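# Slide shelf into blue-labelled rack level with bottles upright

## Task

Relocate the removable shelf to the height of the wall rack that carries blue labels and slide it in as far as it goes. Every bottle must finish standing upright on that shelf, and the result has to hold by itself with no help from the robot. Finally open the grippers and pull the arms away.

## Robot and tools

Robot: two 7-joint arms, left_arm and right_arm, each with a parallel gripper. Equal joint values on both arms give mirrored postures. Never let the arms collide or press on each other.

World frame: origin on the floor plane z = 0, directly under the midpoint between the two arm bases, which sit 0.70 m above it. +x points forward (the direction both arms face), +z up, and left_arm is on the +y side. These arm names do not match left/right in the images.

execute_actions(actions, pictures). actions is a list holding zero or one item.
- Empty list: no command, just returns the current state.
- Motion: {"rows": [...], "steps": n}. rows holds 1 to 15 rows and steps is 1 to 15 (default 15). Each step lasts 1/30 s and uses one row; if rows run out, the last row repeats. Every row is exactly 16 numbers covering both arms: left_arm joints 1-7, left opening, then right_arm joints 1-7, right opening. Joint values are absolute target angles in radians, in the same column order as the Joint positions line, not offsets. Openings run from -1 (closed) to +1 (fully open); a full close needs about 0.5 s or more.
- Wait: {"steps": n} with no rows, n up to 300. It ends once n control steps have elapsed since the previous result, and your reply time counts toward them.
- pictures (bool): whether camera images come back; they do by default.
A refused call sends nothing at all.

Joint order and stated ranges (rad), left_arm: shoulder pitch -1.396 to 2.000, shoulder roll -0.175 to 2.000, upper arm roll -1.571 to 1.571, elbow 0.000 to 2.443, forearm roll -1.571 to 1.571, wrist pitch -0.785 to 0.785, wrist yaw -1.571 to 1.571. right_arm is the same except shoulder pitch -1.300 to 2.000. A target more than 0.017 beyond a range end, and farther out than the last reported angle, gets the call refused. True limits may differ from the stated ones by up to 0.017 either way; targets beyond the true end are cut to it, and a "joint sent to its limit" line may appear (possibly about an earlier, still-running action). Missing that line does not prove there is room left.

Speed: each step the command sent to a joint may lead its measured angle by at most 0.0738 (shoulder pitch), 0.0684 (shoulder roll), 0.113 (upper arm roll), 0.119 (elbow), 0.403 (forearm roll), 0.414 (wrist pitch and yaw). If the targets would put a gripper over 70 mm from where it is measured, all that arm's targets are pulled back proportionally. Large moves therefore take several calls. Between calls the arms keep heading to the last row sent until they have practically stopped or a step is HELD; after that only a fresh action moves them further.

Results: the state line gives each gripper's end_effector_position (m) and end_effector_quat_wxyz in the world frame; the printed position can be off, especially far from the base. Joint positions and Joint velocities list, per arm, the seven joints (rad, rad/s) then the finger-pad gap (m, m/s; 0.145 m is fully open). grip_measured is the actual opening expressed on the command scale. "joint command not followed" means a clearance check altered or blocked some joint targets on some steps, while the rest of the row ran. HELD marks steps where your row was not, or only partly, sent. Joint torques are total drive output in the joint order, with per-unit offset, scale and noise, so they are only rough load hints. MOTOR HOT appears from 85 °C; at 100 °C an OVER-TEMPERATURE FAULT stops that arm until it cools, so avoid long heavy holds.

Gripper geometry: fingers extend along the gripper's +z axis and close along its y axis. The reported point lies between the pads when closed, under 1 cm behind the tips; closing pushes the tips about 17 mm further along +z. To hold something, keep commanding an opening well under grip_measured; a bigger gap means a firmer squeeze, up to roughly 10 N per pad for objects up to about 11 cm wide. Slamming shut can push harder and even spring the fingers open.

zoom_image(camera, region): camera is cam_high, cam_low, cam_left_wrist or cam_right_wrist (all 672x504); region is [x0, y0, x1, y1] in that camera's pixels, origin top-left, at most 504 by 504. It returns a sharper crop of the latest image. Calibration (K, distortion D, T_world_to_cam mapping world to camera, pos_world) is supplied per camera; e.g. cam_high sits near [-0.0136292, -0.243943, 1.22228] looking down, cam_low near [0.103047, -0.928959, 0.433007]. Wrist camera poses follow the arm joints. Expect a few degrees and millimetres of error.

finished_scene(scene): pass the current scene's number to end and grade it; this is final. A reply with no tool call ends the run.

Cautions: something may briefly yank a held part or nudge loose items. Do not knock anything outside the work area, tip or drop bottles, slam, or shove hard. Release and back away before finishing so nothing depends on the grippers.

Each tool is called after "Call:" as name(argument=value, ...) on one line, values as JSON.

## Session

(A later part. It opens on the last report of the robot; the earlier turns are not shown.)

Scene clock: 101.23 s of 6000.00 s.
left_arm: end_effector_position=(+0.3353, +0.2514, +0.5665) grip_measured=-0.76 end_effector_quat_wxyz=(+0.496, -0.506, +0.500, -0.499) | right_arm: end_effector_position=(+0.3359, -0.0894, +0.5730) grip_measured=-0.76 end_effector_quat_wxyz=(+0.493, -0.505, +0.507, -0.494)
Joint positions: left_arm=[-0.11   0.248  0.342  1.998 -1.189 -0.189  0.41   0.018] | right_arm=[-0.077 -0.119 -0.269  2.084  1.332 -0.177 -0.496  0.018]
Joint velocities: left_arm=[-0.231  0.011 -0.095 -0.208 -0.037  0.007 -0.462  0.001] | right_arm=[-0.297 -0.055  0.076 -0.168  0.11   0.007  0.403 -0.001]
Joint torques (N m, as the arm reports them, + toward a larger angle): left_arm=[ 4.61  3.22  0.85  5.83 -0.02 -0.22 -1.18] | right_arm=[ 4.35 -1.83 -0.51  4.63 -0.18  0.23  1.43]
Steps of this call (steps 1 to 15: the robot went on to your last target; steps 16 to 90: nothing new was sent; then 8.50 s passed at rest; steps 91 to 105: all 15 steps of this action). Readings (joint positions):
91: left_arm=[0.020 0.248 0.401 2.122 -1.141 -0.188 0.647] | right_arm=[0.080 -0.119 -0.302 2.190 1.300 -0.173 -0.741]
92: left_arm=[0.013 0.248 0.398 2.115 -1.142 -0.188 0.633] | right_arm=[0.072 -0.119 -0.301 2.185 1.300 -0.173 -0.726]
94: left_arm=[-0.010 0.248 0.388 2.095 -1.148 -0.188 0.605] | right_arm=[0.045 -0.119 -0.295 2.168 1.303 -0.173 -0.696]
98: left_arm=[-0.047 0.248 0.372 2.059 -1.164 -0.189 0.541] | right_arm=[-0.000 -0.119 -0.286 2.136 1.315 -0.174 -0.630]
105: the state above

Call:
execute_actions(actions=[{"steps": 20}])

Scene clock: 102.17 s of 6000.00 s.
left_arm: end_effector_position=(+0.3354, +0.2515, +0.5672) grip_measured=-0.76 end_effector_quat_wxyz=(+0.500, -0.501, +0.496, -0.502) | right_arm: end_effector_position=(+0.3360, -0.0893, +0.5733) grip_measured=-0.76 end_effector_quat_wxyz=(+0.497, -0.501, +0.505, -0.497)
Joint positions: left_arm=[-0.113  0.248  0.34   1.993 -1.193 -0.191  0.385  0.018] | right_arm=[-0.082 -0.119 -0.268  2.078  1.335 -0.178 -0.473  0.018]
Joint velocities: left_arm=[ 0.011  0.033 -0.007 -0.002  0.007  0.007  0.007 -0.   ] | right_arm=[ 0.077 -0.055  0.012 -0.012 -0.007 -0.051 -0.051 -0.   ]
Joint torques (N m, as the arm reports them, + toward a larger angle): left_arm=[ 5.04  3.18  1.13  6.65 -0.01 -0.15 -1.1 ] | right_arm=[ 4.29 -1.92 -0.7   5.29 -0.21  0.24  1.38]
Steps of this call (steps 1 to 28: the robot went on to your last target). Readings (joint positions):
1: left_arm=[-0.115 0.248 0.340 1.993 -1.191 -0.190 0.403] | right_arm=[-0.084 -0.119 -0.268 2.079 1.334 -0.178 -0.489]
2: left_arm=[-0.115 0.248 0.340 1.993 -1.193 -0.190 0.400] | right_arm=[-0.084 -0.119 -0.268 2.078 1.335 -0.178 -0.487]
4: left_arm=[-0.114 0.248 0.340 1.993 -1.193 -0.191 0.388] | right_arm=[-0.082 -0.119 -0.268 2.078 1.335 -0.178 -0.476]
8: left_arm=[-0.113 0.248 0.340 1.993 -1.193 -0.191 0.385] | right_arm=[-0.082 -0.119 -0.268 2.078 1.335 -0.178 -0.474]
28: the state above
camera_calibration (this result's frames):
cam_left_wrist: T_world_to_cam=[[-0.327827, -0.0344826, -0.944108, 0.649624], [-0.246032, 0.967967, 0.0500767, -0.185913], [0.912139, 0.248697, -0.325809, -0.132511], [0, 0, 0, 1]] pos_world=[0.288092, 0.235313, 0.579452]
cam_right_wrist: T_world_to_cam=[[0.359262, -0.0415658, -0.932311, 0.414077], [-0.244644, 0.959876, -0.137067, 0.249196], [0.9006, 0.277327, 0.334678, -0.420187], [0, 0, 0, 1]] pos_world=[0.290623, -0.105457, 0.560832]

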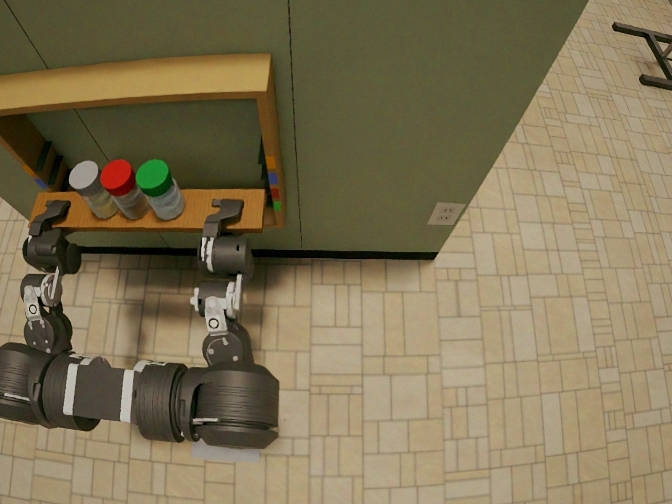

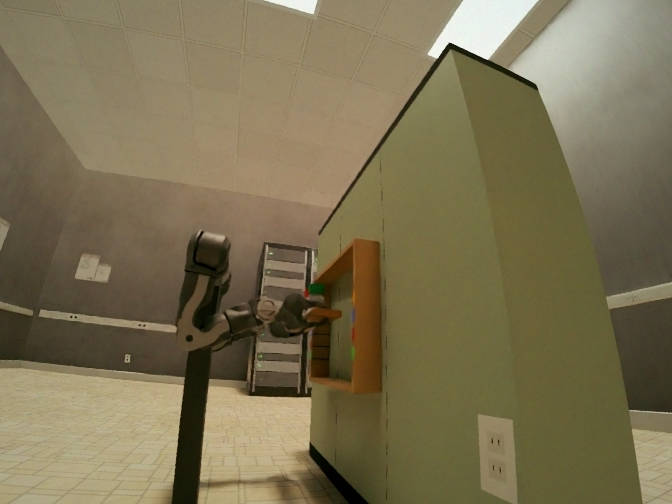

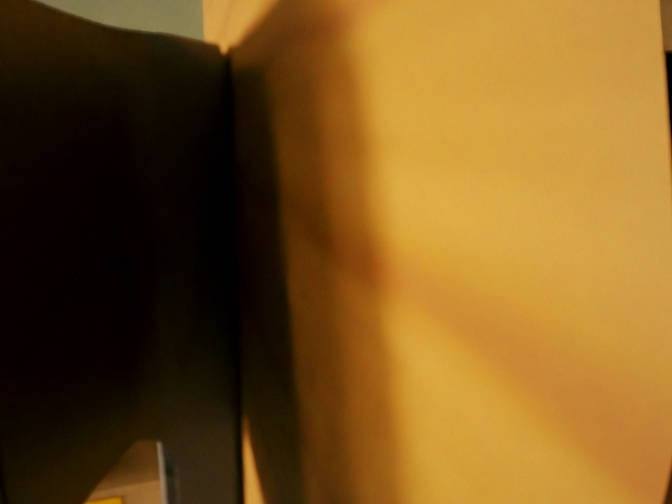

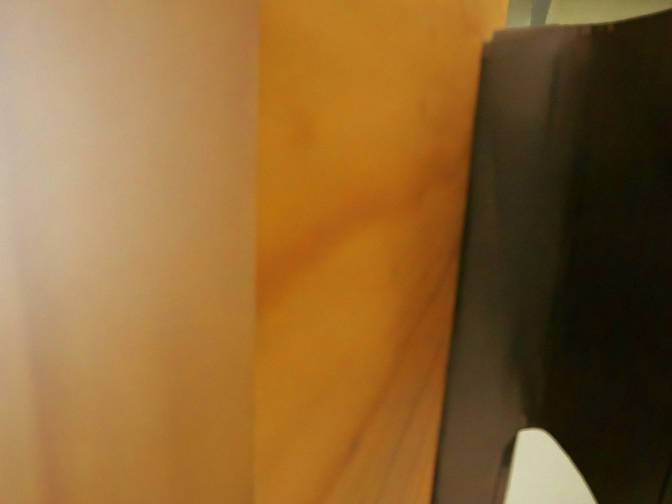

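Call:
execute_actions(actions=[{"rows": [[-0.0952,0.25,0.3366,1.9901,-1.2010,-0.196,0.3566,-1,-0.0609,-0.12,-0.2671,2.0791,1.3342,-0.1729,-0.4372,-1],[-0.0844,0.25,0.3330,1.9806,-1.2042,-0.196,0.3570,-1,-0.0507,-0.12,-0.2648,2.0694,1.3370,-0.1729,-0.4372,-1],[-0.0737,0.25,0.3293,1.9711,-1.2075,-0.196,0.3573,-1,-0.0406,-0.12,-0.2624,2.0598,1.3397,-0.1729,-0.4372,-1],[-0.0629,0.25,0.3256,1.9616,-1.2108,-0.196,0.3577,-1,-0.0304,-0.12,-0.2601,2.0501,1.3424,-0.1729,-0.4373,-1],[-0.0522,0.25,0.3219,1.9521,-1.2140,-0.196,0.3581,-1,-0.0203,-0.12,-0.2577,2.0404,1.3452,-0.1729,-0.4373,-1],[-0.0414,0.25,0.3183,1.9426,-1.2173,-0.196,0.3585,-1,-0.0102,-0.12,-0.2553,2.0307,1.3479,-0.1729,-0.4373,-1],[-0.0307,0.25,0.3146,1.9331,-1.2206,-0.196,0.3589,-1,0.0,-0.12,-0.2530,2.0210,1.3506,-0.1729,-0.4373,-1],[-0.0199,0.25,0.3109,1.9237,-1.2238,-0.196,0.3592,-1,0.0101,-0.12,-0.2506,2.0114,1.3534,-0.1729,-0.4373,-1],[-0.0092,0.25,0.3072,1.9142,-1.2271,-0.196,0.3596,-1,0.0203,-0.12,-0.2483,2.0017,1.3561,-0.1729,-0.4373,-1],[0.0016,0.25,0.3036,1.9047,-1.2304,-0.196,0.3600,-1,0.0304,-0.12,-0.2459,1.9920,1.3588,-0.1729,-0.4373,-1],[0.0123,0.25,0.2999,1.8952,-1.2336,-0.196,0.3604,-1,0.0405,-0.12,-0.2435,1.9823,1.3616,-0.1729,-0.4374,-1],[0.0231,0.25,0.2962,1.8857,-1.2369,-0.196,0.3608,-1,0.0507,-0.12,-0.2412,1.9726,1.3643,-0.1729,-0.4374,-1],[0.0338,0.25,0.2926,1.8762,-1.2402,-0.196,0.3611,-1,0.0608,-0.12,-0.2388,1.9630,1.3670,-0.1729,-0.4374,-1],[0.0446,0.25,0.2889,1.8667,-1.2434,-0.196,0.3615,-1,0.0710,-0.12,-0.2365,1.9533,1.3698,-0.1729,-0.4374,-1],[0.0553,0.25,0.2852,1.8572,-1.2467,-0.196,0.3619,-1,0.0811,-0.12,-0.2341,1.9436,1.3725,-0.1729,-0.4374,-1]], "steps": 15}], pictures=false)

Scene clock: 106.70 s of 6000.00 s.
left_arm: end_effector_position=(+0.3682, +0.2512, +0.5700) grip_measured=-0.76 end_effector_quat_wxyz=(+0.502, -0.498, +0.494, -0.506) | right_arm: end_effector_position=(+0.3681, -0.0897, +0.5764) grip_measured=-0.76 end_effector_quat_wxyz=(+0.500, -0.497, +0.502, -0.501)
Joint positions: left_arm=[ 0.045  0.248  0.287  1.856 -1.238 -0.192  0.384  0.018] | right_arm=[ 0.068 -0.119 -0.234  1.94   1.374 -0.179 -0.467  0.018]
Joint velocities: left_arm=[ 0.253 -0.055 -0.085 -0.261 -0.081  0.007  0.037 -0.   ] | right_arm=[ 0.297  0.011  0.061 -0.276  0.095 -0.037  0.051  0.   ]
Joint torques (N m, as the arm reports them, + toward a larger angle): left_arm=[ 6.1   3.22  0.77  5.88  0.01 -0.13 -0.97] | right_arm=[ 5.26 -1.96 -0.44  4.58 -0.28  0.26  1.26]
Steps of this call (steps 1 to 15: the robot went on to your last target; steps 16 to 90: nothing new was sent; then 1.03 s passed at rest; steps 91 to 105: all 15 steps of this action). Readings (joint positions):
91: left_arm=[-0.109 0.248 0.339 1.990 -1.194 -0.191 0.385] | right_arm=[-0.078 -0.119 -0.267 2.075 1.336 -0.178 -0.473]
92: left_arm=[-0.097 0.248 0.336 1.980 -1.196 -0.191 0.384] | right_arm=[-0.066 -0.119 -0.265 2.066 1.338 -0.178 -0.472]
94: left_arm=[-0.070 0.248 0.327 1.960 -1.202 -0.191 0.384] | right_arm=[-0.040 -0.119 -0.260 2.046 1.343 -0.178 -0.471]
98: left_arm=[-0.030 0.248 0.313 1.922 -1.216 -0.191 0.383] | right_arm=[-0.003 -0.119 -0.251 2.007 1.355 -0.178 -0.469]
105: the state above

Call:
execute_actions(actions=[{"rows": [[0.0718,0.25,0.2797,1.8399,-1.2514,-0.196,0.3598,-1,0.0970,-0.12,-0.2307,1.9260,1.3766,-0.1729,-0.4349,-1],[0.0883,0.25,0.2742,1.8225,-1.2561,-0.196,0.3576,-1,0.1128,-0.12,-0.2274,1.9083,1.3807,-0.1729,-0.4325,-1],[0.1047,0.25,0.2687,1.8052,-1.2608,-0.196,0.3555,-1,0.1287,-0.12,-0.2240,1.8907,1.3848,-0.1729,-0.4300,-1],[0.1212,0.25,0.2632,1.7879,-1.2655,-0.196,0.3534,-1,0.1445,-0.12,-0.2206,1.8731,1.3889,-0.1729,-0.4276,-1],[0.1377,0.25,0.2576,1.7705,-1.2701,-0.196,0.3512,-1,0.1604,-0.12,-0.2173,1.8554,1.3931,-0.1729,-0.4251,-1],[0.1542,0.25,0.2521,1.7532,-1.2748,-0.196,0.3491,-1,0.1762,-0.12,-0.2139,1.8378,1.3972,-0.1729,-0.4227,-1],[0.1706,0.25,0.2466,1.7359,-1.2795,-0.196,0.3470,-1,0.1921,-0.12,-0.2105,1.8202,1.4013,-0.1729,-0.4202,-1],[0.1871,0.25,0.2411,1.7185,-1.2842,-0.196,0.3448,-1,0.2079,-0.12,-0.2072,1.8025,1.4054,-0.1729,-0.4178,-1],[0.2036,0.25,0.2356,1.7012,-1.2889,-0.196,0.3427,-1,0.2238,-0.12,-0.2038,1.7849,1.4095,-0.1729,-0.4153,-1],[0.2196,0.25,0.2304,1.6824,-1.2931,-0.196,0.3386,-1,0.2391,-0.12,-0.2009,1.7660,1.4133,-0.1729,-0.4110,-1],[0.2355,0.25,0.2252,1.6636,-1.2973,-0.196,0.3346,-1,0.2544,-0.12,-0.1980,1.7471,1.4171,-0.1729,-0.4067,-1],[0.2515,0.25,0.2200,1.6449,-1.3016,-0.196,0.3305,-1,0.2696,-0.12,-0.1950,1.7283,1.4209,-0.1729,-0.4025,-1],[0.2675,0.25,0.2148,1.6261,-1.3058,-0.196,0.3264,-1,0.2849,-0.12,-0.1921,1.7094,1.4247,-0.1729,-0.3982,-1],[0.2834,0.25,0.2096,1.6073,-1.3100,-0.196,0.3224,-1,0.3002,-0.12,-0.1892,1.6905,1.4285,-0.1729,-0.3939,-1],[0.2994,0.25,0.2044,1.5885,-1.3142,-0.196,0.3183,-1,0.3155,-0.12,-0.1863,1.6716,1.4323,-0.1729,-0.3896,-1]], "steps": 15}], pictures=false)

Scene clock: 115.20 s of 6000.00 s.
left_arm: end_effector_position=(+0.4225, +0.2511, +0.5678) grip_measured=-0.76 end_effector_quat_wxyz=(+0.498, -0.501, +0.497, -0.503) | right_arm: end_effector_position=(+0.4222, -0.0897, +0.5747) grip_measured=-0.76 end_effector_quat_wxyz=(+0.498, -0.500, +0.505, -0.498)
Joint positions: left_arm=[ 0.288  0.248  0.207  1.588 -1.305 -0.194  0.355  0.018] | right_arm=[ 0.3   -0.119 -0.187  1.668  1.435 -0.18  -0.429  0.018]
Joint velocities: left_arm=[ 0.495 -0.033 -0.125 -0.481 -0.139 -0.066  0.007  0.001] | right_arm=[ 0.341  0.033  0.061 -0.481  0.11   0.007  0.022 -0.001]
Joint torques (N m, as the arm reports them, + toward a larger angle): left_arm=[ 8.07  3.05  0.77  6.42  0.06 -0.09 -1.28] | right_arm=[ 6.77 -1.78 -0.26  4.87 -0.34  0.25  1.45]
Steps of this call (steps 1 to 15: the robot went on to your last target; steps 16 to 90: nothing new was sent; then 5.00 s passed at rest; steps 91 to 105: all 15 steps of this action). Readings (joint positions):
91: left_arm=[0.057 0.248 0.284 1.844 -1.242 -0.192 0.383] | right_arm=[0.079 -0.119 -0.232 1.927 1.378 -0.179 -0.465]
92: left_arm=[0.075 0.248 0.278 1.824 -1.247 -0.192 0.383] | right_arm=[0.095 -0.119 -0.228 1.907 1.382 -0.179 -0.464]
94: left_arm=[0.112 0.248 0.265 1.786 -1.257 -0.192 0.383] | right_arm=[0.132 -0.119 -0.220 1.868 1.390 -0.180 -0.462]
98: left_arm=[0.177 0.248 0.244 1.718 -1.275 -0.193 0.376] | right_arm=[0.195 -0.119 -0.208 1.799 1.407 -0.180 -0.453]
105: the state above

Call:
execute_actions(actions=[])

Scene clock: 118.80 s of 6000.00 s.
left_arm: end_effector_position=(+0.4239, +0.2510, +0.5690) grip_measured=-0.76 end_effector_quat_wxyz=(+0.500, -0.500, +0.496, -0.504) | right_arm: end_effector_position=(+0.4237, -0.0898, +0.5758) grip_measured=-0.76 end_effector_quat_wxyz=(+0.500, -0.498, +0.504, -0.498)
Joint positions: left_arm=[ 0.295  0.248  0.205  1.581 -1.309 -0.194  0.349  0.018] | right_arm=[ 0.307 -0.119 -0.185  1.661  1.439 -0.18  -0.423  0.018]
Joint velocities: left_arm=[-0.033 -0.011 -0.002 -0.012 -0.007 -0.007  0.037 -0.   ] | right_arm=[ 0.033 -0.033 -0.007  0.002 -0.007 -0.037 -0.037 -0.   ]
Joint torques (N m, as the arm reports them, + toward a larger angle): left_arm=[ 7.74  3.    0.97  6.93 -0.02 -0.07 -1.13] | right_arm=[ 6.31 -1.84 -0.47  5.45 -0.28  0.25  1.34]
Steps of this call (steps 1 to 15: the robot went on to your last target; steps 16 to 90: nothing new was sent; then 0.60 s passed at rest). Readings (joint positions):
1: left_arm=[0.295 0.248 0.205 1.581 -1.308 -0.194 0.355] | right_arm=[0.307 -0.119 -0.185 1.661 1.438 -0.180 -0.429]
2: left_arm=[0.295 0.248 0.205 1.581 -1.308 -0.194 0.351] | right_arm=[0.307 -0.119 -0.185 1.661 1.438 -0.180 -0.425]
4: left_arm=[0.295 0.248 0.205 1.581 -1.309 -0.194 0.349] | right_arm=[0.307 -0.119 -0.185 1.661 1.439 -0.180 -0.424]
8: left_arm=[0.295 0.248 0.205 1.581 -1.309 -0.194 0.349] | right_arm=[0.307 -0.119 -0.185 1.661 1.439 -0.180 -0.424]
90: the state above
All arms were judged still, so your last target was given up. Only a new action makes them travel on or press farther. Fingers that are still opening or closing keep moving.
camera_calibration (this result's frames):
cam_left_wrist: T_world_to_cam=[[-0.324916, -0.0332227, -0.945159, 0.679385], [-0.243307, 0.968681, 0.049592, -0.164792], [0.91391, 0.246078, -0.322823, -0.21438], [0, 0, 0, 1]] pos_world=[0.376572, 0.234956, 0.581093]
cam_right_wrist: T_world_to_cam=[[0.365602, -0.0382014, -0.929987, 0.3811], [-0.242211, 0.960829, -0.134688, 0.269161], [0.898704, 0.274495, 0.342028, -0.503588], [0, 0, 0, 1]] pos_world=[0.378439, -0.105827, 0.562912]

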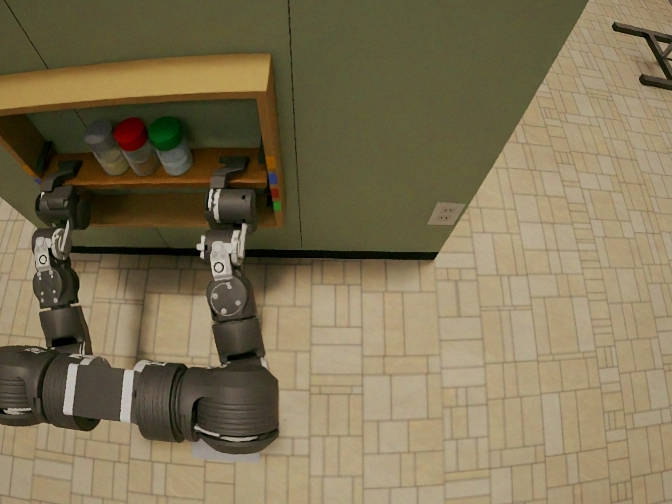

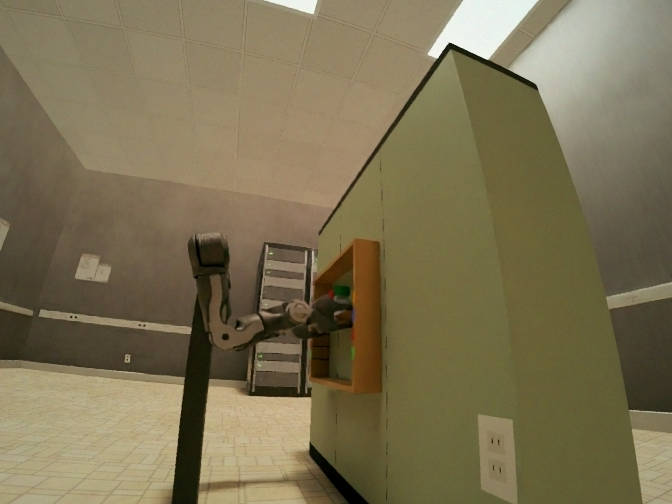

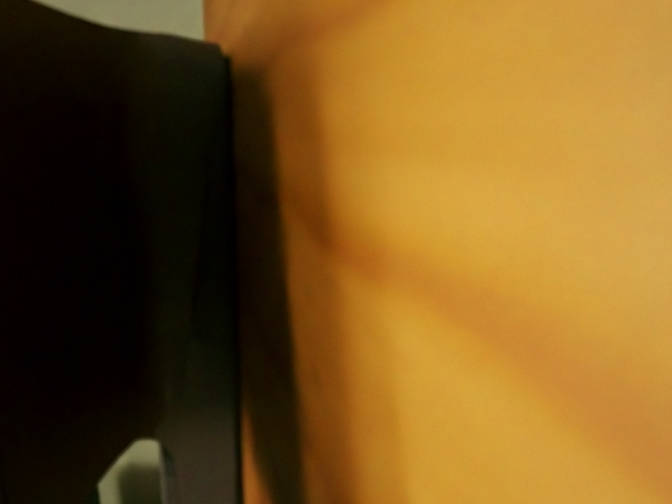

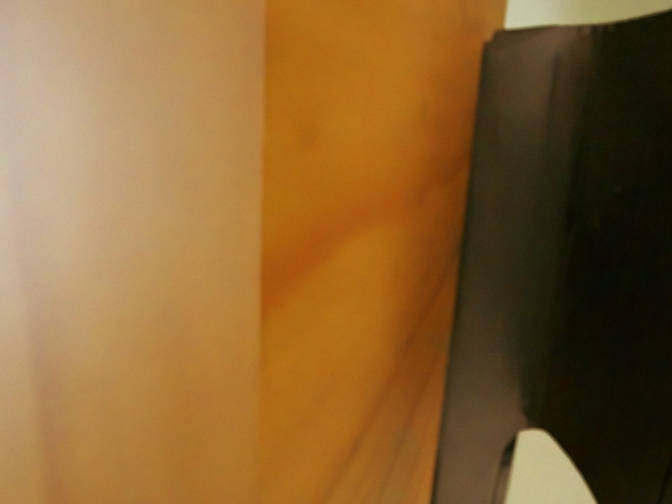

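Call:
zoom_image(camera="cam_high", region=[0, 50, 300, 240])

Region (0, 50, 300, 240) of cam_high's 672x504 image, scaled by 1.680, with more detail than that image has; it fills the top 319 rows of this view, and the rest is white.

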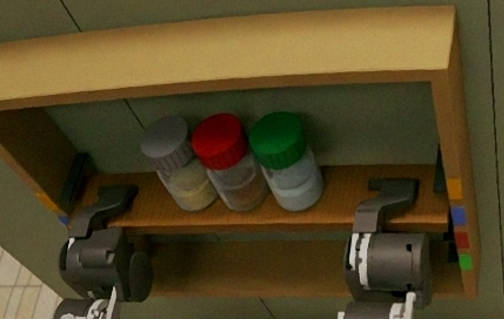

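Call:
execute_actions(actions=[{"rows": [[0.3097,0.25,0.2011,1.5754,-1.3168,-0.196,0.3147,-1,0.3253,-0.12,-0.1846,1.6585,1.4347,-0.1729,-0.3860,-1],[0.3199,0.25,0.1978,1.5622,-1.3193,-0.196,0.3112,-1,0.3351,-0.12,-0.1829,1.6455,1.4371,-0.1729,-0.3824,-1],[0.3302,0.25,0.1945,1.5491,-1.3219,-0.196,0.3076,-1,0.3448,-0.12,-0.1811,1.6324,1.4395,-0.1729,-0.3788,-1],[0.3405,0.25,0.1912,1.5360,-1.3244,-0.196,0.3041,-1,0.3546,-0.12,-0.1794,1.6194,1.4419,-0.1729,-0.3752,-1],[0.3507,0.25,0.1879,1.5228,-1.3270,-0.196,0.3005,-1,0.3644,-0.12,-0.1777,1.6063,1.4443,-0.1729,-0.3715,-1],[0.3610,0.25,0.1846,1.5097,-1.3295,-0.196,0.2969,-1,0.3742,-0.12,-0.1760,1.5932,1.4466,-0.1729,-0.3679,-1],[0.3712,0.25,0.1813,1.4965,-1.3321,-0.196,0.2934,-1,0.3839,-0.12,-0.1742,1.5802,1.4490,-0.1729,-0.3643,-1],[0.3815,0.25,0.1780,1.4834,-1.3346,-0.196,0.2898,-1,0.3937,-0.12,-0.1725,1.5671,1.4514,-0.1729,-0.3607,-1]], "steps": 15}], pictures=false)

Scene clock: 122.63 s of 6000.00 s.
left_arm: end_effector_position=(+0.4420, +0.2510, +0.5691) grip_measured=-0.76 end_effector_quat_wxyz=(+0.500, -0.499, +0.497, -0.504) | right_arm: end_effector_position=(+0.4417, -0.0897, +0.5758) grip_measured=-0.76 end_effector_quat_wxyz=(+0.500, -0.498, +0.504, -0.498)
Joint positions: left_arm=[ 0.375  0.248  0.179  1.478 -1.329 -0.194  0.321  0.018] | right_arm=[ 0.383 -0.119 -0.172  1.559  1.459 -0.18  -0.395  0.018]
Joint velocities: left_arm=[-0.055 -0.011  0.017  0.022 -0.051 -0.037 -0.037  0.   ] | right_arm=[-0.033  0.011 -0.012  0.002  0.007  0.007 -0.051 -0.   ]
Joint torques (N m, as the arm reports them, + toward a larger angle): left_arm=[ 8.84  2.98  0.82  6.52 -0.03 -0.09 -1.2 ] | right_arm=[ 7.2  -1.83 -0.34  4.9  -0.3   0.28  1.37]
Steps of this call (steps 1 to 90: nothing new was sent; then 0.33 s passed at rest; steps 91 to 105: all 15 steps of this action). Readings (joint positions):
91: left_arm=[0.297 0.248 0.203 1.576 -1.310 -0.194 0.346] | right_arm=[0.309 -0.119 -0.185 1.656 1.440 -0.180 -0.421]
92: left_arm=[0.306 0.248 0.201 1.564 -1.312 -0.194 0.343] | right_arm=[0.316 -0.119 -0.184 1.644 1.442 -0.180 -0.417]
94: left_arm=[0.329 0.248 0.193 1.533 -1.318 -0.194 0.340] | right_arm=[0.339 -0.119 -0.180 1.614 1.447 -0.180 -0.414]
98: left_arm=[0.371 0.248 0.180 1.483 -1.327 -0.194 0.325] | right_arm=[0.378 -0.119 -0.173 1.564 1.457 -0.180 -0.398]
105: the state above

Call:
execute_actions(actions=[{"rows": [[0.3785,0.25,0.1780,1.4834,-1.3346,-0.196,0.2868,-1,0.3907,-0.12,-0.1725,1.5671,1.4514,-0.1729,-0.3577,-1],[0.3755,0.25,0.1780,1.4834,-1.3346,-0.196,0.2838,-1,0.3877,-0.12,-0.1725,1.5671,1.4514,-0.1729,-0.3547,-1],[0.3725,0.25,0.1780,1.4834,-1.3346,-0.196,0.2808,-1,0.3847,-0.12,-0.1725,1.5671,1.4514,-0.1729,-0.3517,-1],[0.3695,0.25,0.1780,1.4834,-1.3346,-0.196,0.2778,-1,0.3817,-0.12,-0.1725,1.5671,1.4514,-0.1729,-0.3487,-1],[0.3665,0.25,0.1780,1.4834,-1.3346,-0.196,0.2748,-1,0.3787,-0.12,-0.1725,1.5671,1.4514,-0.1729,-0.3457,-1],[0.3635,0.25,0.1780,1.4834,-1.3346,-0.196,0.2718,-1,0.3757,-0.12,-0.1725,1.5671,1.4514,-0.1729,-0.3427,-1],[0.3605,0.25,0.1780,1.4834,-1.3346,-0.196,0.2688,-1,0.3727,-0.12,-0.1725,1.5671,1.4514,-0.1729,-0.3397,-1],[0.3575,0.25,0.1780,1.4834,-1.3346,-0.196,0.2658,-1,0.3697,-0.12,-0.1725,1.5671,1.4514,-0.1729,-0.3367,-1]], "steps": 15}], pictures=false)

Scene clock: 125.10 s of 6000.00 s.
left_arm: end_effector_position=(+0.4392, +0.2510, +0.5637) grip_measured=-0.76 end_effector_quat_wxyz=(+0.501, -0.499, +0.496, -0.504) | right_arm: end_effector_position=(+0.4391, -0.0897, +0.5710) grip_measured=-0.76 end_effector_quat_wxyz=(+0.501, -0.497, +0.503, -0.499)
Joint positions: left_arm=[ 0.354  0.248  0.179  1.478 -1.329 -0.194  0.296  0.018] | right_arm=[ 0.362 -0.119 -0.172  1.559  1.458 -0.18  -0.369  0.018]
Joint velocities: left_arm=[ 0.011  0.033  0.002 -0.012 -0.007 -0.037  0.037 -0.   ] | right_arm=[-0.033  0.033  0.002  0.007  0.037 -0.066 -0.007 -0.   ]
Joint torques (N m, as the arm reports them, + toward a larger angle): left_arm=[ 8.09  2.98  0.75  6.49 -0.03 -0.07 -1.14] | right_arm=[ 6.51 -1.8  -0.31  5.06 -0.29  0.26  1.31]
Steps of this call (steps 1 to 15: the robot went on to your last target; steps 16 to 59: nothing new was sent; steps 60 to 74: all 15 steps of this action). Readings (joint positions):
60: left_arm=[0.375 0.248 0.179 1.478 -1.329 -0.194 0.320] | right_arm=[0.383 -0.119 -0.172 1.559 1.459 -0.180 -0.393]
61: left_arm=[0.374 0.248 0.179 1.478 -1.329 -0.194 0.317] | right_arm=[0.381 -0.119 -0.172 1.559 1.459 -0.180 -0.391]
63: left_arm=[0.367 0.248 0.179 1.478 -1.329 -0.194 0.310] | right_arm=[0.375 -0.119 -0.172 1.559 1.459 -0.180 -0.385]
67: left_arm=[0.354 0.248 0.179 1.478 -1.329 -0.194 0.299] | right_arm=[0.363 -0.119 -0.172 1.559 1.458 -0.180 -0.372]
74: the state above

Call:
execute_actions(actions=[{"rows": [[0.3545,0.25,0.1780,1.4834,-1.3346,-0.196,0.2628,-1,0.3667,-0.12,-0.1725,1.5671,1.4514,-0.1729,-0.3337,-1],[0.3515,0.25,0.1780,1.4834,-1.3346,-0.196,0.2598,-1,0.3637,-0.12,-0.1725,1.5671,1.4514,-0.1729,-0.3307,-1],[0.3485,0.25,0.1780,1.4834,-1.3346,-0.196,0.2568,-1,0.3607,-0.12,-0.1725,1.5671,1.4514,-0.1729,-0.3277,-1],[0.3455,0.25,0.1780,1.4834,-1.3346,-0.196,0.2538,-1,0.3577,-0.12,-0.1725,1.5671,1.4514,-0.1729,-0.3247,-1],[0.3425,0.25,0.1780,1.4834,-1.3346,-0.196,0.2508,-1,0.3547,-0.12,-0.1725,1.5671,1.4514,-0.1729,-0.3217,-1]], "steps": 12}], pictures=false)

Scene clock: 126.57 s of 6000.00 s.
left_arm: end_effector_position=(+0.4377, +0.2511, +0.5631) grip_measured=-0.76 end_effector_quat_wxyz=(+0.505, -0.495, +0.492, -0.508) | right_arm: end_effector_position=(+0.4378, -0.0898, +0.5706) grip_measured=-0.76 end_effector_quat_wxyz=(+0.505, -0.493, +0.499, -0.503)
Joint positions: left_arm=[ 0.343  0.248  0.179  1.478 -1.329 -0.194  0.271  0.018] | right_arm=[ 0.352 -0.119 -0.172  1.559  1.458 -0.18  -0.343  0.018]
Joint velocities: left_arm=[-0.055 -0.077  0.002  0.007 -0.007 -0.007  0.007  0.   ] | right_arm=[-0.033  0.033 -0.012 -0.002 -0.066 -0.051 -0.037 -0.   ]
Joint torques (N m, as the arm reports them, + toward a larger angle): left_arm=[ 6.88  3.07  0.85  6.54 -0.03 -0.08 -0.92] | right_arm=[ 5.65 -1.94 -0.27  5.1  -0.28  0.28  1.  ]
Steps of this call (steps 1 to 15: the robot went on to your last target; steps 16 to 32: nothing new was sent; steps 33 to 44: all 12 steps of this action). Readings (joint positions):
33: left_arm=[0.353 0.248 0.179 1.478 -1.329 -0.194 0.294] | right_arm=[0.361 -0.119 -0.172 1.559 1.458 -0.180 -0.367]
34: left_arm=[0.350 0.248 0.179 1.478 -1.329 -0.194 0.291] | right_arm=[0.359 -0.119 -0.172 1.559 1.458 -0.180 -0.363]
36: left_arm=[0.346 0.248 0.179 1.478 -1.329 -0.194 0.280] | right_arm=[0.355 -0.119 -0.172 1.559 1.458 -0.180 -0.352]
40: left_arm=[0.343 0.248 0.179 1.478 -1.329 -0.194 0.271] | right_arm=[0.352 -0.119 -0.172 1.559 1.458 -0.180 -0.343]
44: the state above

Call:
execute_actions(actions=[])

Call:
zoom_image(camera="cam_high", region=[0, 50, 300, 240])

Scene clock: 127.17 s of 6000.00 s.
left_arm: end_effector_position=(+0.4377, +0.2511, +0.5631) grip_measured=-0.76 end_effector_quat_wxyz=(+0.505, -0.495, +0.492, -0.508) | right_arm: end_effector_position=(+0.4378, -0.0898, +0.5706) grip_measured=-0.76 end_effector_quat_wxyz=(+0.505, -0.493, +0.499, -0.503)
Joint positions: left_arm=[ 0.343  0.248  0.179  1.478 -1.329 -0.194  0.271  0.018] | right_arm=[ 0.352 -0.119 -0.172  1.559  1.458 -0.18  -0.343  0.018]
Joint velocities: left_arm=[-0.033  0.011  0.002 -0.002  0.066  0.037 -0.037  0.   ] | right_arm=[-0.033 -0.011  0.002  0.002  0.007 -0.037  0.007  0.   ]
Joint torques (N m, as the arm reports them, + toward a larger angle): left_arm=[ 6.84  3.06  0.81  6.53 -0.04 -0.06 -0.93] | right_arm=[ 5.48 -2.   -0.37  5.08 -0.25  0.28  1.02]
Steps of this call (steps 1 to 15: the robot went on to your last target; steps 16 to 18: nothing new was sent). Readings (joint positions):
1: left_arm=[0.343 0.248 0.179 1.478 -1.329 -0.194 0.271] | right_arm=[0.352 -0.119 -0.172 1.559 1.458 -0.180 -0.343]
2: left_arm=[0.343 0.248 0.179 1.478 -1.329 -0.194 0.271] | right_arm=[0.352 -0.119 -0.172 1.559 1.458 -0.180 -0.343]
4: left_arm=[0.343 0.248 0.179 1.478 -1.329 -0.194 0.271] | right_arm=[0.352 -0.119 -0.172 1.559 1.458 -0.180 -0.343]
8: left_arm=[0.343 0.248 0.179 1.478 -1.329 -0.194 0.271] | right_arm=[0.352 -0.119 -0.172 1.559 1.458 -0.180 -0.343]
18: the state above
All arms were judged still, so your last target was given up. Only a new action makes them travel on or press farther. Fingers that are still opening or closing keep moving.
camera_calibration (this result's frames):
cam_left_wrist: T_world_to_cam=[[-0.308268, -0.0330113, -0.950727, 0.674045], [-0.244509, 0.968572, 0.0456498, -0.158396], [0.91934, 0.246534, -0.306651, -0.240458], [0, 0, 0, 1]] pos_world=[0.39012, 0.23495, 0.574327]
cam_right_wrist: T_world_to_cam=[[0.38456, -0.0384898, -0.922297, 0.358476], [-0.239376, 0.960794, -0.139906, 0.273593], [0.891523, 0.274578, 0.360269, -0.521742], [0, 0, 0, 1]] pos_world=[0.392781, -0.10581, 0.556866]

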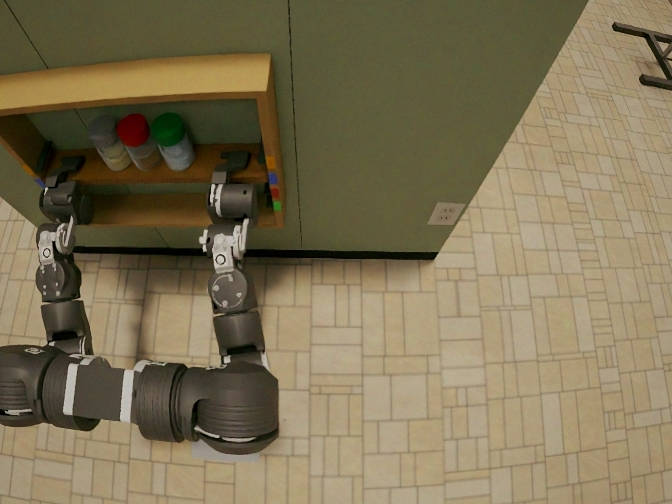

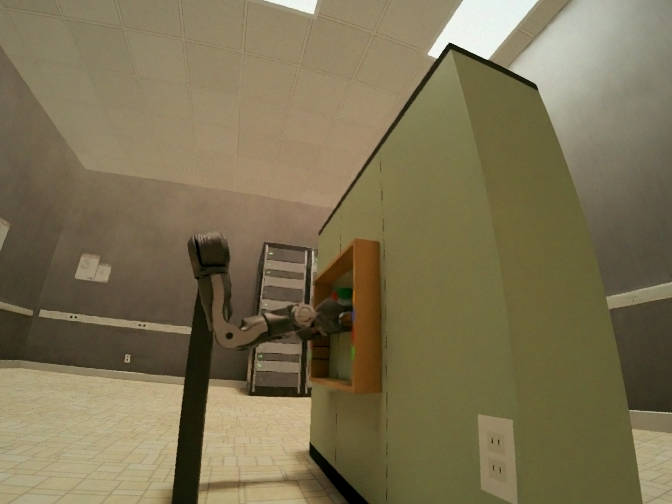

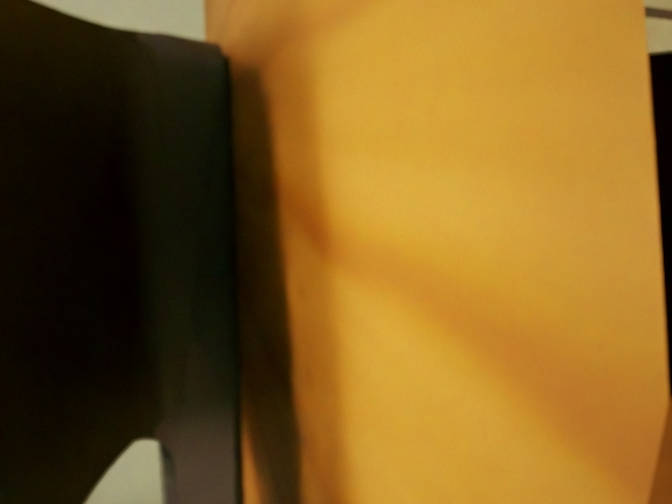

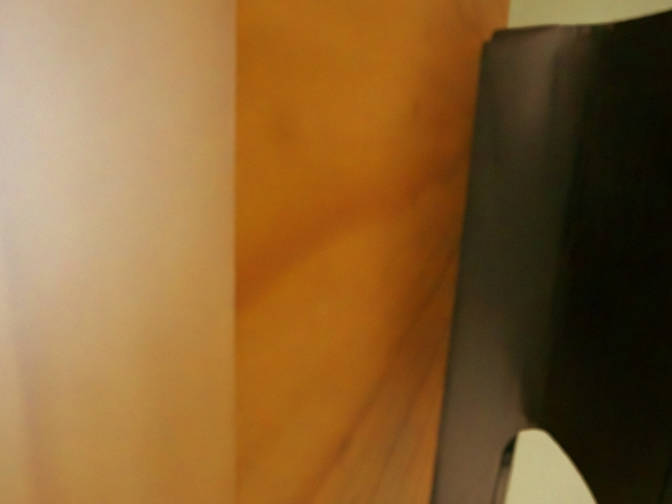

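Region (0, 50, 300, 240) of cam_high's 672x504 image, scaled by 1.680, with more detail than that image has; it fills the top 319 rows of this view, and the rest is white.

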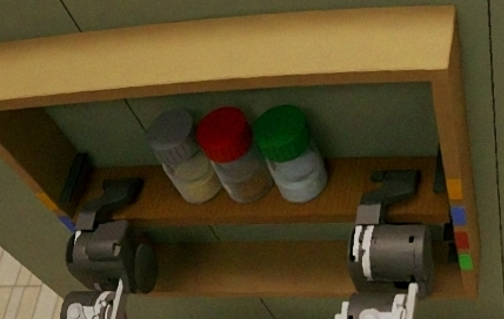

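Call:
execute_actions(actions=[{"rows": [[0.3469,0.25,0.1766,1.4777,-1.3357,-0.196,0.2493,-1,0.3589,-0.12,-0.1718,1.5615,1.4524,-0.1729,-0.3202,-1],[0.3514,0.25,0.1752,1.4721,-1.3368,-0.196,0.2477,-1,0.3632,-0.12,-0.1710,1.5558,1.4535,-0.1729,-0.3186,-1],[0.3558,0.25,0.1737,1.4664,-1.3379,-0.196,0.2462,-1,0.3674,-0.12,-0.1703,1.5502,1.4545,-0.1729,-0.3171,-1],[0.3602,0.25,0.1723,1.4607,-1.3390,-0.196,0.2446,-1,0.3716,-0.12,-0.1695,1.5445,1.4555,-0.1729,-0.3155,-1]], "steps": 10}], pictures=false)

Scene clock: 130.90 s of 6000.00 s.
left_arm: end_effector_position=(+0.4406, +0.2512, +0.5632) grip_measured=-0.76 end_effector_quat_wxyz=(+0.505, -0.495, +0.491, -0.509) | right_arm: end_effector_position=(+0.4405, -0.0898, +0.5707) grip_measured=-0.76 end_effector_quat_wxyz=(+0.505, -0.492, +0.499, -0.504)
Joint positions: left_arm=[ 0.356  0.248  0.175  1.461 -1.331 -0.194  0.264  0.018] | right_arm=[ 0.364 -0.119 -0.17   1.542  1.46  -0.18  -0.337  0.018]
Joint velocities: left_arm=[-0.055 -0.143 -0.002  0.002  0.007 -0.022  0.007  0.   ] | right_arm=[-0.033 -0.011 -0.002 -0.017 -0.037  0.037 -0.007  0.   ]
Joint torques (N m, as the arm reports them, + toward a larger angle): left_arm=[ 8.19  2.99  0.51  5.34 -0.08 -0.08 -0.88] | right_arm=[ 6.55 -1.85 -0.05  3.91 -0.2   0.29  1.03]
Steps of this call (steps 1 to 90: nothing new was sent; then 0.40 s passed at rest; steps 91 to 100: all 10 steps of this action). Readings (joint positions):
91: left_arm=[0.343 0.248 0.179 1.478 -1.329 -0.194 0.271] | right_arm=[0.352 -0.119 -0.172 1.559 1.458 -0.180 -0.343]
92: left_arm=[0.344 0.248 0.178 1.475 -1.329 -0.194 0.268] | right_arm=[0.352 -0.119 -0.172 1.557 1.458 -0.180 -0.341]
94: left_arm=[0.354 0.248 0.176 1.463 -1.330 -0.194 0.264] | right_arm=[0.361 -0.119 -0.171 1.545 1.459 -0.180 -0.337]
98: left_arm=[0.356 0.248 0.175 1.461 -1.331 -0.194 0.264] | right_arm=[0.364 -0.119 -0.170 1.542 1.460 -0.180 -0.337]
100: the state above

Call:
execute_actions(actions=[{"rows": [[0.356,0.248,0.175,1.461,-1.331,-0.194,0.264,-0.9,0.364,-0.119,-0.170,1.542,1.460,-0.180,-0.337,-0.9],[0.356,0.248,0.175,1.461,-1.331,-0.194,0.264,-0.8,0.364,-0.119,-0.170,1.542,1.460,-0.180,-0.337,-0.8],[0.356,0.248,0.175,1.461,-1.331,-0.194,0.264,-0.7,0.364,-0.119,-0.170,1.542,1.460,-0.180,-0.337,-0.7],[0.356,0.248,0.175,1.461,-1.331,-0.194,0.264,-0.6,0.364,-0.119,-0.170,1.542,1.460,-0.180,-0.337,-0.6],[0.356,0.248,0.175,1.461,-1.331,-0.194,0.264,-0.5,0.364,-0.119,-0.170,1.542,1.460,-0.180,-0.337,-0.5],[0.356,0.248,0.175,1.461,-1.331,-0.194,0.264,-0.4,0.364,-0.119,-0.170,1.542,1.460,-0.180,-0.337,-0.4],[0.356,0.248,0.175,1.461,-1.331,-0.194,0.264,-0.3,0.364,-0.119,-0.170,1.542,1.460,-0.180,-0.337,-0.3],[0.356,0.248,0.175,1.461,-1.331,-0.194,0.264,-0.2,0.364,-0.119,-0.170,1.542,1.460,-0.180,-0.337,-0.2],[0.356,0.248,0.175,1.461,-1.331,-0.194,0.264,-0.1,0.364,-0.119,-0.170,1.542,1.460,-0.180,-0.337,-0.1],[0.356,0.248,0.175,1.461,-1.331,-0.194,0.264,0.0,0.364,-0.119,-0.170,1.542,1.460,-0.180,-0.337,0.0],[0.356,0.248,0.175,1.461,-1.331,-0.194,0.264,0.1,0.364,-0.119,-0.170,1.542,1.460,-0.180,-0.337,0.1],[0.356,0.248,0.175,1.461,-1.331,-0.194,0.264,0.2,0.364,-0.119,-0.170,1.542,1.460,-0.180,-0.337,0.2]], "steps": 15}])

Scene clock: 133.93 s of 6000.00 s.
left_arm: end_effector_position=(+0.4406, +0.2512, +0.5630) grip_measured=+0.20 end_effector_quat_wxyz=(+0.504, -0.496, +0.491, -0.509) | right_arm: end_effector_position=(+0.4406, -0.0899, +0.5702) grip_measured=+0.20 end_effector_quat_wxyz=(+0.505, -0.493, +0.500, -0.503)
Joint positions: left_arm=[ 0.356  0.248  0.175  1.461 -1.329 -0.193  0.267  0.09 ] | right_arm=[ 0.364 -0.119 -0.17   1.542  1.461 -0.18  -0.339  0.09 ]
Joint velocities: left_arm=[-0.033 -0.143  0.007 -0.012  0.081  0.007  0.037 -0.   ] | right_arm=[-0.033 -0.055  0.002  0.007 -0.037  0.022 -0.022  0.   ]
Joint torques (N m, as the arm reports them, + toward a larger angle): left_arm=[ 7.06  2.71  0.89  5.45  0.04 -0.03 -0.48] | right_arm=[ 5.17 -1.64 -0.25  3.53 -0.15  0.1   0.48]
Steps of this call (steps 1 to 15: the robot went on to your last target; steps 16 to 76: nothing new was sent; steps 77 to 91: all 15 steps of this action). Readings (joint positions):
77: left_arm=[0.356 0.248 0.175 1.461 -1.329 -0.193 0.267] | right_arm=[0.364 -0.119 -0.170 1.542 1.461 -0.180 -0.338]
78: left_arm=[0.356 0.248 0.175 1.461 -1.329 -0.193 0.267] | right_arm=[0.364 -0.119 -0.170 1.542 1.461 -0.180 -0.339]
80: left_arm=[0.356 0.248 0.175 1.461 -1.329 -0.193 0.267] | right_arm=[0.364 -0.119 -0.170 1.542 1.461 -0.180 -0.339]
84: left_arm=[0.356 0.248 0.175 1.461 -1.329 -0.193 0.267] | right_arm=[0.364 -0.119 -0.170 1.542 1.461 -0.180 -0.339]
91: the state above
camera_calibration (this result's frames):
cam_left_wrist: T_world_to_cam=[[-0.308393, -0.0362252, -0.950569, 0.675679], [-0.244719, 0.968663, 0.0424795, -0.15594], [0.919242, 0.245723, -0.307594, -0.242455], [0, 0, 0, 1]] pos_world=[0.393088, 0.235107, 0.574326]
cam_right_wrist: T_world_to_cam=[[0.383711, -0.0376554, -0.922685, 0.357702], [-0.23914, 0.961032, -0.13867, 0.273459], [0.891952, 0.27386, 0.359754, -0.524007], [0, 0, 0, 1]] pos_world=[0.395529, -0.105829, 0.556481]

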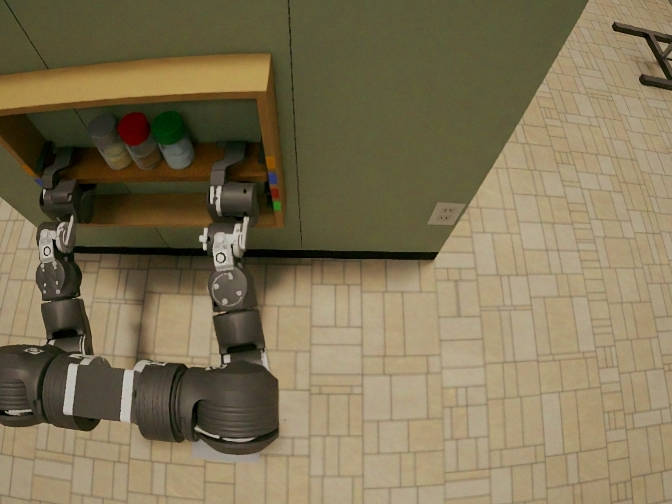

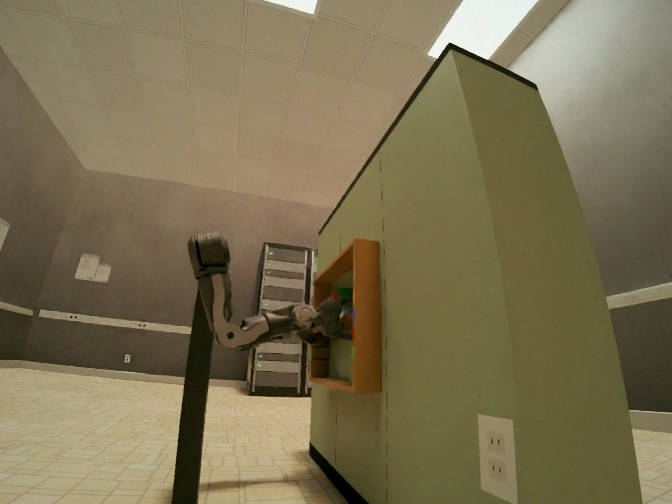

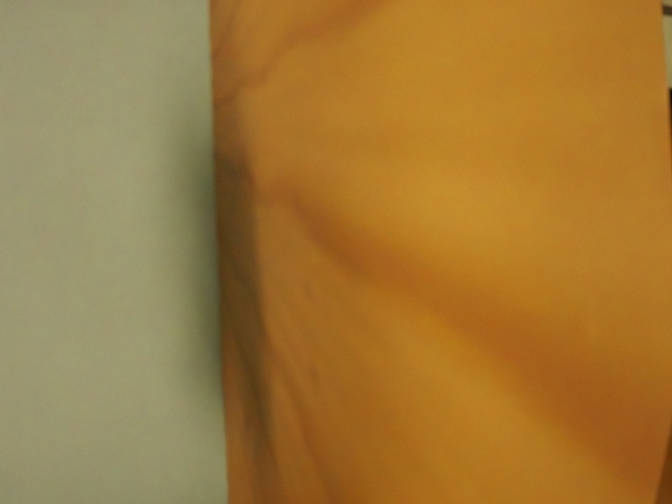

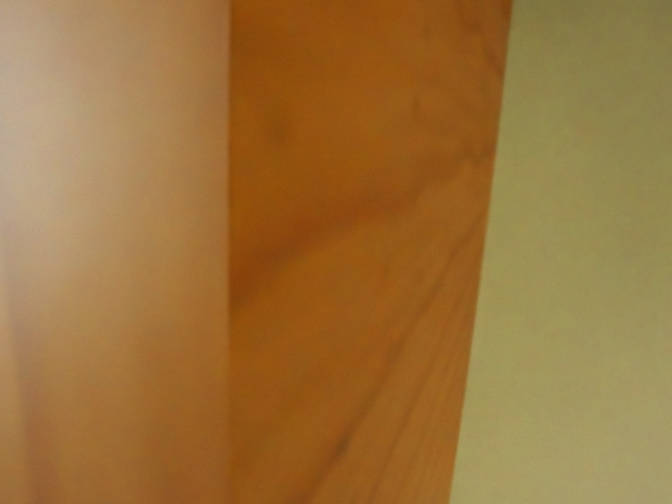

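Call:
execute_actions(actions=[{"rows": [[0.3371,0.25,0.1848,1.5035,-1.3254,-0.196,0.2821,0.2,0.3478,-0.12,-0.1754,1.5852,1.4508,-0.1729,-0.3545,0.2],[0.3183,0.25,0.1946,1.5460,-1.3198,-0.196,0.3002,0.2,0.3317,-0.12,-0.1809,1.6284,1.4415,-0.1729,-0.3721,0.2],[0.2994,0.25,0.2044,1.5885,-1.3142,-0.196,0.3183,0.2,0.3155,-0.12,-0.1863,1.6716,1.4323,-0.1729,-0.3896,0.2],[0.2675,0.25,0.2148,1.6261,-1.3058,-0.196,0.3264,0.2,0.2849,-0.12,-0.1921,1.7094,1.4247,-0.1729,-0.3982,0.2],[0.2355,0.25,0.2252,1.6636,-1.2973,-0.196,0.3346,0.2,0.2544,-0.12,-0.1980,1.7471,1.4171,-0.1729,-0.4067,0.2],[0.2036,0.25,0.2356,1.7012,-1.2889,-0.196,0.3427,0.2,0.2238,-0.12,-0.2038,1.7849,1.4095,-0.1729,-0.4153,0.2],[0.1665,0.25,0.2480,1.7402,-1.2784,-0.196,0.3475,0.2,0.1881,-0.12,-0.2114,1.8246,1.4003,-0.1729,-0.4208,0.2],[0.1295,0.25,0.2604,1.7792,-1.2678,-0.196,0.3523,0.2,0.1525,-0.12,-0.2190,1.8643,1.3910,-0.1729,-0.4264,0.2],[0.0924,0.25,0.2728,1.8182,-1.2573,-0.196,0.3571,0.2,0.1168,-0.12,-0.2265,1.9039,1.3818,-0.1729,-0.4319,0.2],[0.0553,0.25,0.2852,1.8572,-1.2467,-0.196,0.3619,0.2,0.0811,-0.12,-0.2341,1.9436,1.3725,-0.1729,-0.4374,0.2],[0.0231,0.25,0.2962,1.8857,-1.2369,-0.196,0.3608,0.2,0.0507,-0.12,-0.2412,1.9726,1.3643,-0.1729,-0.4374,0.2],[-0.0092,0.25,0.3072,1.9142,-1.2271,-0.196,0.3596,0.2,0.0203,-0.12,-0.2483,2.0017,1.3561,-0.1729,-0.4373,0.2],[-0.0414,0.25,0.3183,1.9426,-1.2173,-0.196,0.3585,0.2,-0.0102,-0.12,-0.2553,2.0307,1.3479,-0.1729,-0.4373,0.2],[-0.0737,0.25,0.3293,1.9711,-1.2075,-0.196,0.3573,0.2,-0.0406,-0.12,-0.2624,2.0598,1.3397,-0.1729,-0.4372,0.2],[-0.1059,0.25,0.3403,1.9996,-1.1977,-0.196,0.3562,0.2,-0.0710,-0.12,-0.2695,2.0888,1.3315,-0.1729,-0.4372,0.2]], "steps": 15}], pictures=false)

Scene clock: 139.57 s of 6000.00 s.
left_arm: end_effector_position=(+0.3365, +0.2509, +0.5738) grip_measured=+0.20 end_effector_quat_wxyz=(+0.513, -0.488, +0.493, -0.506) | right_arm: end_effector_position=(+0.3370, -0.0886, +0.5830) grip_measured=+0.20 end_effector_quat_wxyz=(+0.512, -0.489, +0.493, -0.506)
Joint positions: left_arm=[-0.106  0.25   0.337  1.992 -1.211 -0.194  0.354  0.09 ] | right_arm=[-0.072 -0.12  -0.267  2.079  1.343 -0.173 -0.434  0.09 ]
Joint velocities: left_arm=[-0.89   0.033  0.315  0.774  0.256 -0.022 -0.007  0.   ] | right_arm=[-0.824 -0.011 -0.193  0.764 -0.286  0.066  0.037 -0.   ]
Joint torques (N m, as the arm reports them, + toward a larger angle): left_arm=[ 5.39  2.89  1.18  4.87  0.11 -0.03 -0.33] | right_arm=[ 4.17 -1.81 -0.67  3.71 -0.12  0.11  0.33]
Steps of this call (steps 1 to 15: the robot went on to your last target; steps 16 to 90: nothing new was sent; then 2.13 s passed at rest; steps 91 to 105: all 15 steps of this action). Readings (joint positions):
91: left_arm=[0.344 0.248 0.179 1.485 -1.329 -0.193 0.273] | right_arm=[0.353 -0.119 -0.171 1.564 1.458 -0.178 -0.346]
92: left_arm=[0.320 0.248 0.189 1.535 -1.326 -0.194 0.283] | right_arm=[0.331 -0.119 -0.176 1.612 1.452 -0.177 -0.357]
94: left_arm=[0.280 0.250 0.212 1.625 -1.314 -0.194 0.304] | right_arm=[0.294 -0.119 -0.190 1.705 1.435 -0.176 -0.379]
98: left_arm=[0.128 0.250 0.256 1.768 -1.281 -0.194 0.338] | right_arm=[0.149 -0.120 -0.215 1.851 1.403 -0.175 -0.414]
105: the state above

Call:
execute_actions(actions=[{"rows": [[-0.1285,0.2555,0.2992,1.9858,-1.1054,-0.2013,0.3084,0.3,-0.0945,-0.0902,-0.2703,2.0690,1.2551,-0.1794,-0.4312,0.3],[-0.1511,0.2611,0.2581,1.9721,-1.0131,-0.2067,0.2606,0.4,-0.1179,-0.0604,-0.2712,2.0491,1.1786,-0.1860,-0.4252,0.4],[-0.1737,0.2666,0.2170,1.9583,-0.9208,-0.2120,0.2128,0.5,-0.1414,-0.0306,-0.2720,2.0293,1.1022,-0.1925,-0.4192,0.5],[-0.1963,0.2721,0.1759,1.9445,-0.8285,-0.2173,0.1650,0.6,-0.1649,-0.0008,-0.2728,2.0094,1.0258,-0.1991,-0.4132,0.6],[-0.2190,0.2777,0.1349,1.9308,-0.7362,-0.2227,0.1172,0.7,-0.1884,0.0290,-0.2737,1.9896,0.9494,-0.2056,-0.4072,0.7],[-0.2416,0.2832,0.0938,1.9170,-0.6438,-0.2280,0.0693,0.8,-0.2118,0.0588,-0.2745,1.9697,0.8729,-0.2121,-0.4011,0.8],[-0.2642,0.2887,0.0527,1.9032,-0.5515,-0.2333,0.0215,0.9,-0.2353,0.0886,-0.2753,1.9499,0.7965,-0.2187,-0.3951,0.9],[-0.2868,0.2942,0.0116,1.8894,-0.4592,-0.2386,-0.0263,1,-0.2588,0.1184,-0.2761,1.9300,0.7201,-0.2252,-0.3891,1],[-0.3094,0.2998,-0.0295,1.8757,-0.3669,-0.2440,-0.0741,1,-0.2822,0.1482,-0.2770,1.9102,0.6436,-0.2318,-0.3831,1],[-0.3320,0.3053,-0.0706,1.8619,-0.2746,-0.2493,-0.1219,1,-0.3057,0.1780,-0.2778,1.8903,0.5672,-0.2383,-0.3771,1],[-0.3546,0.3108,-0.1117,1.8481,-0.1823,-0.2546,-0.1697,1,-0.3292,0.2078,-0.2786,1.8705,0.4908,-0.2448,-0.3711,1],[-0.3772,0.3164,-0.1528,1.8344,-0.0900,-0.2600,-0.2175,1,-0.3526,0.2376,-0.2795,1.8506,0.4143,-0.2514,-0.3651,1],[-0.3998,0.3219,-0.1939,1.8206,0.0023,-0.2653,-0.2653,1,-0.3761,0.2674,-0.2803,1.8308,0.3379,-0.2579,-0.3591,1],[-0.4224,0.3274,-0.2350,1.8068,0.0947,-0.2706,-0.3131,1,-0.3996,0.2972,-0.2811,1.8109,0.2615,-0.2645,-0.3531,1],[-0.445,0.333,-0.276,1.793,0.187,-0.276,-0.361,1,-0.423,0.327,-0.282,1.791,0.185,-0.271,-0.347,1]], "steps": 15}])

Scene clock: 144.37 s of 6000.00 s.
left_arm: end_effector_position=(+0.2697, +0.1450, +0.4493) grip_measured=+1.00 end_effector_quat_wxyz=(-0.010, +0.701, -0.059, +0.711) | right_arm: end_effector_position=(+0.2737, -0.1590, +0.4413) grip_measured=+1.00 end_effector_quat_wxyz=(-0.017, +0.721, -0.045, +0.691)
Joint positions: left_arm=[-0.441  0.332 -0.269  1.801  0.078 -0.268 -0.297  0.145] | right_arm=[-0.42   0.325 -0.281  1.797  0.276 -0.26  -0.359  0.145]
Joint velocities: left_arm=[-0.626  0.165 -1.009 -0.408  2.205 -0.051 -1.033  0.   ] | right_arm=[-0.736  0.692  0.002 -0.535 -1.897 -0.066  0.125  0.   ]
Joint torques (N m, as the arm reports them, + toward a larger angle): left_arm=[ 0.96  1.31  1.49  4.49 -0.08 -0.72 -0.27] | right_arm=[ 1.45 -0.91  0.46  3.36 -0.1  -0.56  0.15]
Steps of this call (steps 1 to 30: the robot went on to your last target; steps 31 to 90: nothing new was sent; then 1.30 s passed at rest; steps 91 to 105: all 15 steps of this action). Readings (joint positions):
91: left_arm=[-0.115 0.261 0.320 1.996 -1.161 -0.192 0.332] | right_arm=[-0.077 -0.102 -0.274 2.083 1.300 -0.174 -0.430]
92: left_arm=[-0.139 0.270 0.274 1.984 -1.096 -0.195 0.298] | right_arm=[-0.102 -0.066 -0.275 2.064 1.245 -0.176 -0.425]
94: left_arm=[-0.197 0.269 0.178 1.948 -0.931 -0.208 0.223] | right_arm=[-0.171 0.001 -0.272 2.009 1.111 -0.188 -0.422]
98: left_arm=[-0.280 0.295 0.020 1.898 -0.567 -0.231 0.035] | right_arm=[-0.253 0.117 -0.275 1.938 0.810 -0.215 -0.401]
105: the state above
camera_calibration (this result's frames):
cam_left_wrist: T_world_to_cam=[[-0.396827, -0.915308, -0.0688408, 0.266171], [-0.221581, 0.168306, -0.960508, 0.470396], [0.890747, -0.365902, -0.269603, -0.0149002], [0, 0, 0, 1]] pos_world=[0.223127, 0.159006, 0.466126]
cam_right_wrist: T_world_to_cam=[[0.332917, -0.941382, -0.0544607, -0.212789], [-0.291694, -0.0478902, -0.955312, 0.496472], [0.896706, 0.333925, -0.290539, -0.0146383], [0, 0, 0, 1]] pos_world=[0.228785, -0.171651, 0.458444]

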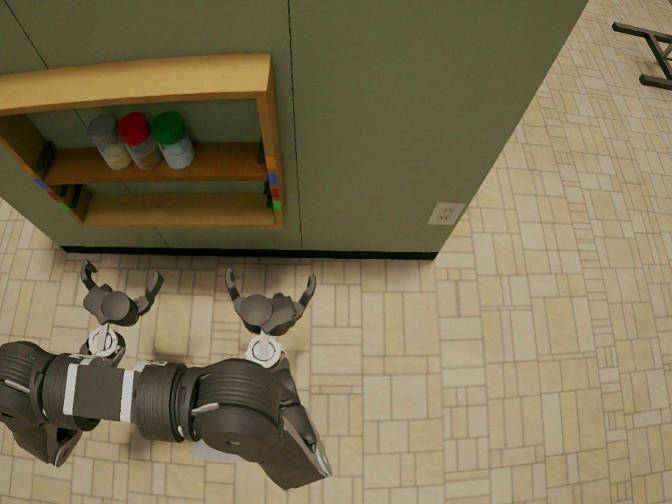

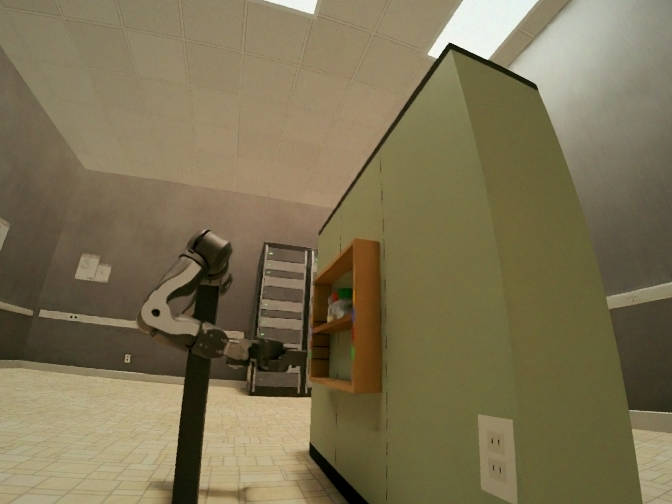

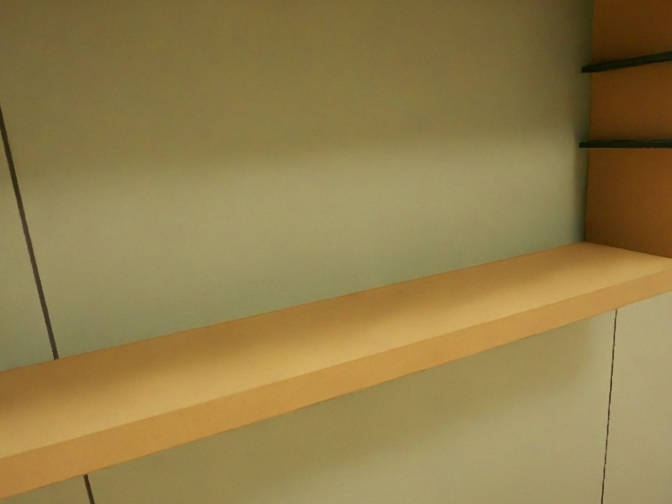

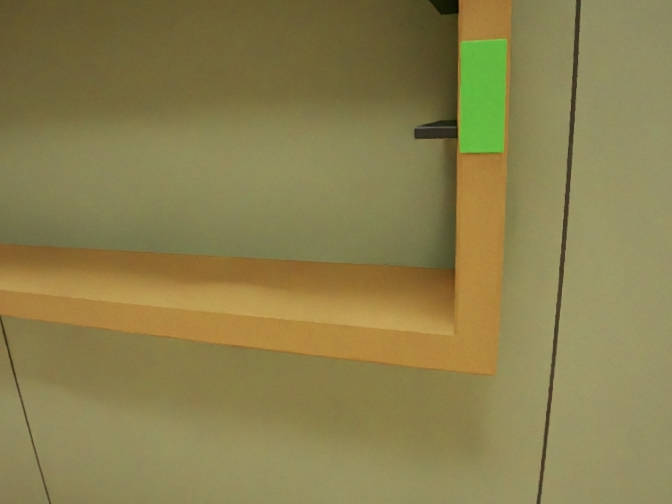

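Call:
zoom_image(camera="cam_high", region=[0, 50, 300, 240])

Region (0, 50, 300, 240) of cam_high's 672x504 image, scaled by 1.680, with more detail than that image has; it fills the top 319 rows of this view, and the rest is white.

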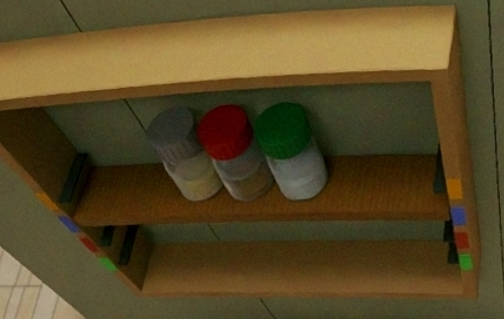

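The shelf is on the blue level and pushed in. All three jars are upright, and both arms are clear of the rack.

Call:
finished_scene(scene=2)

The scene is finished: the task was done.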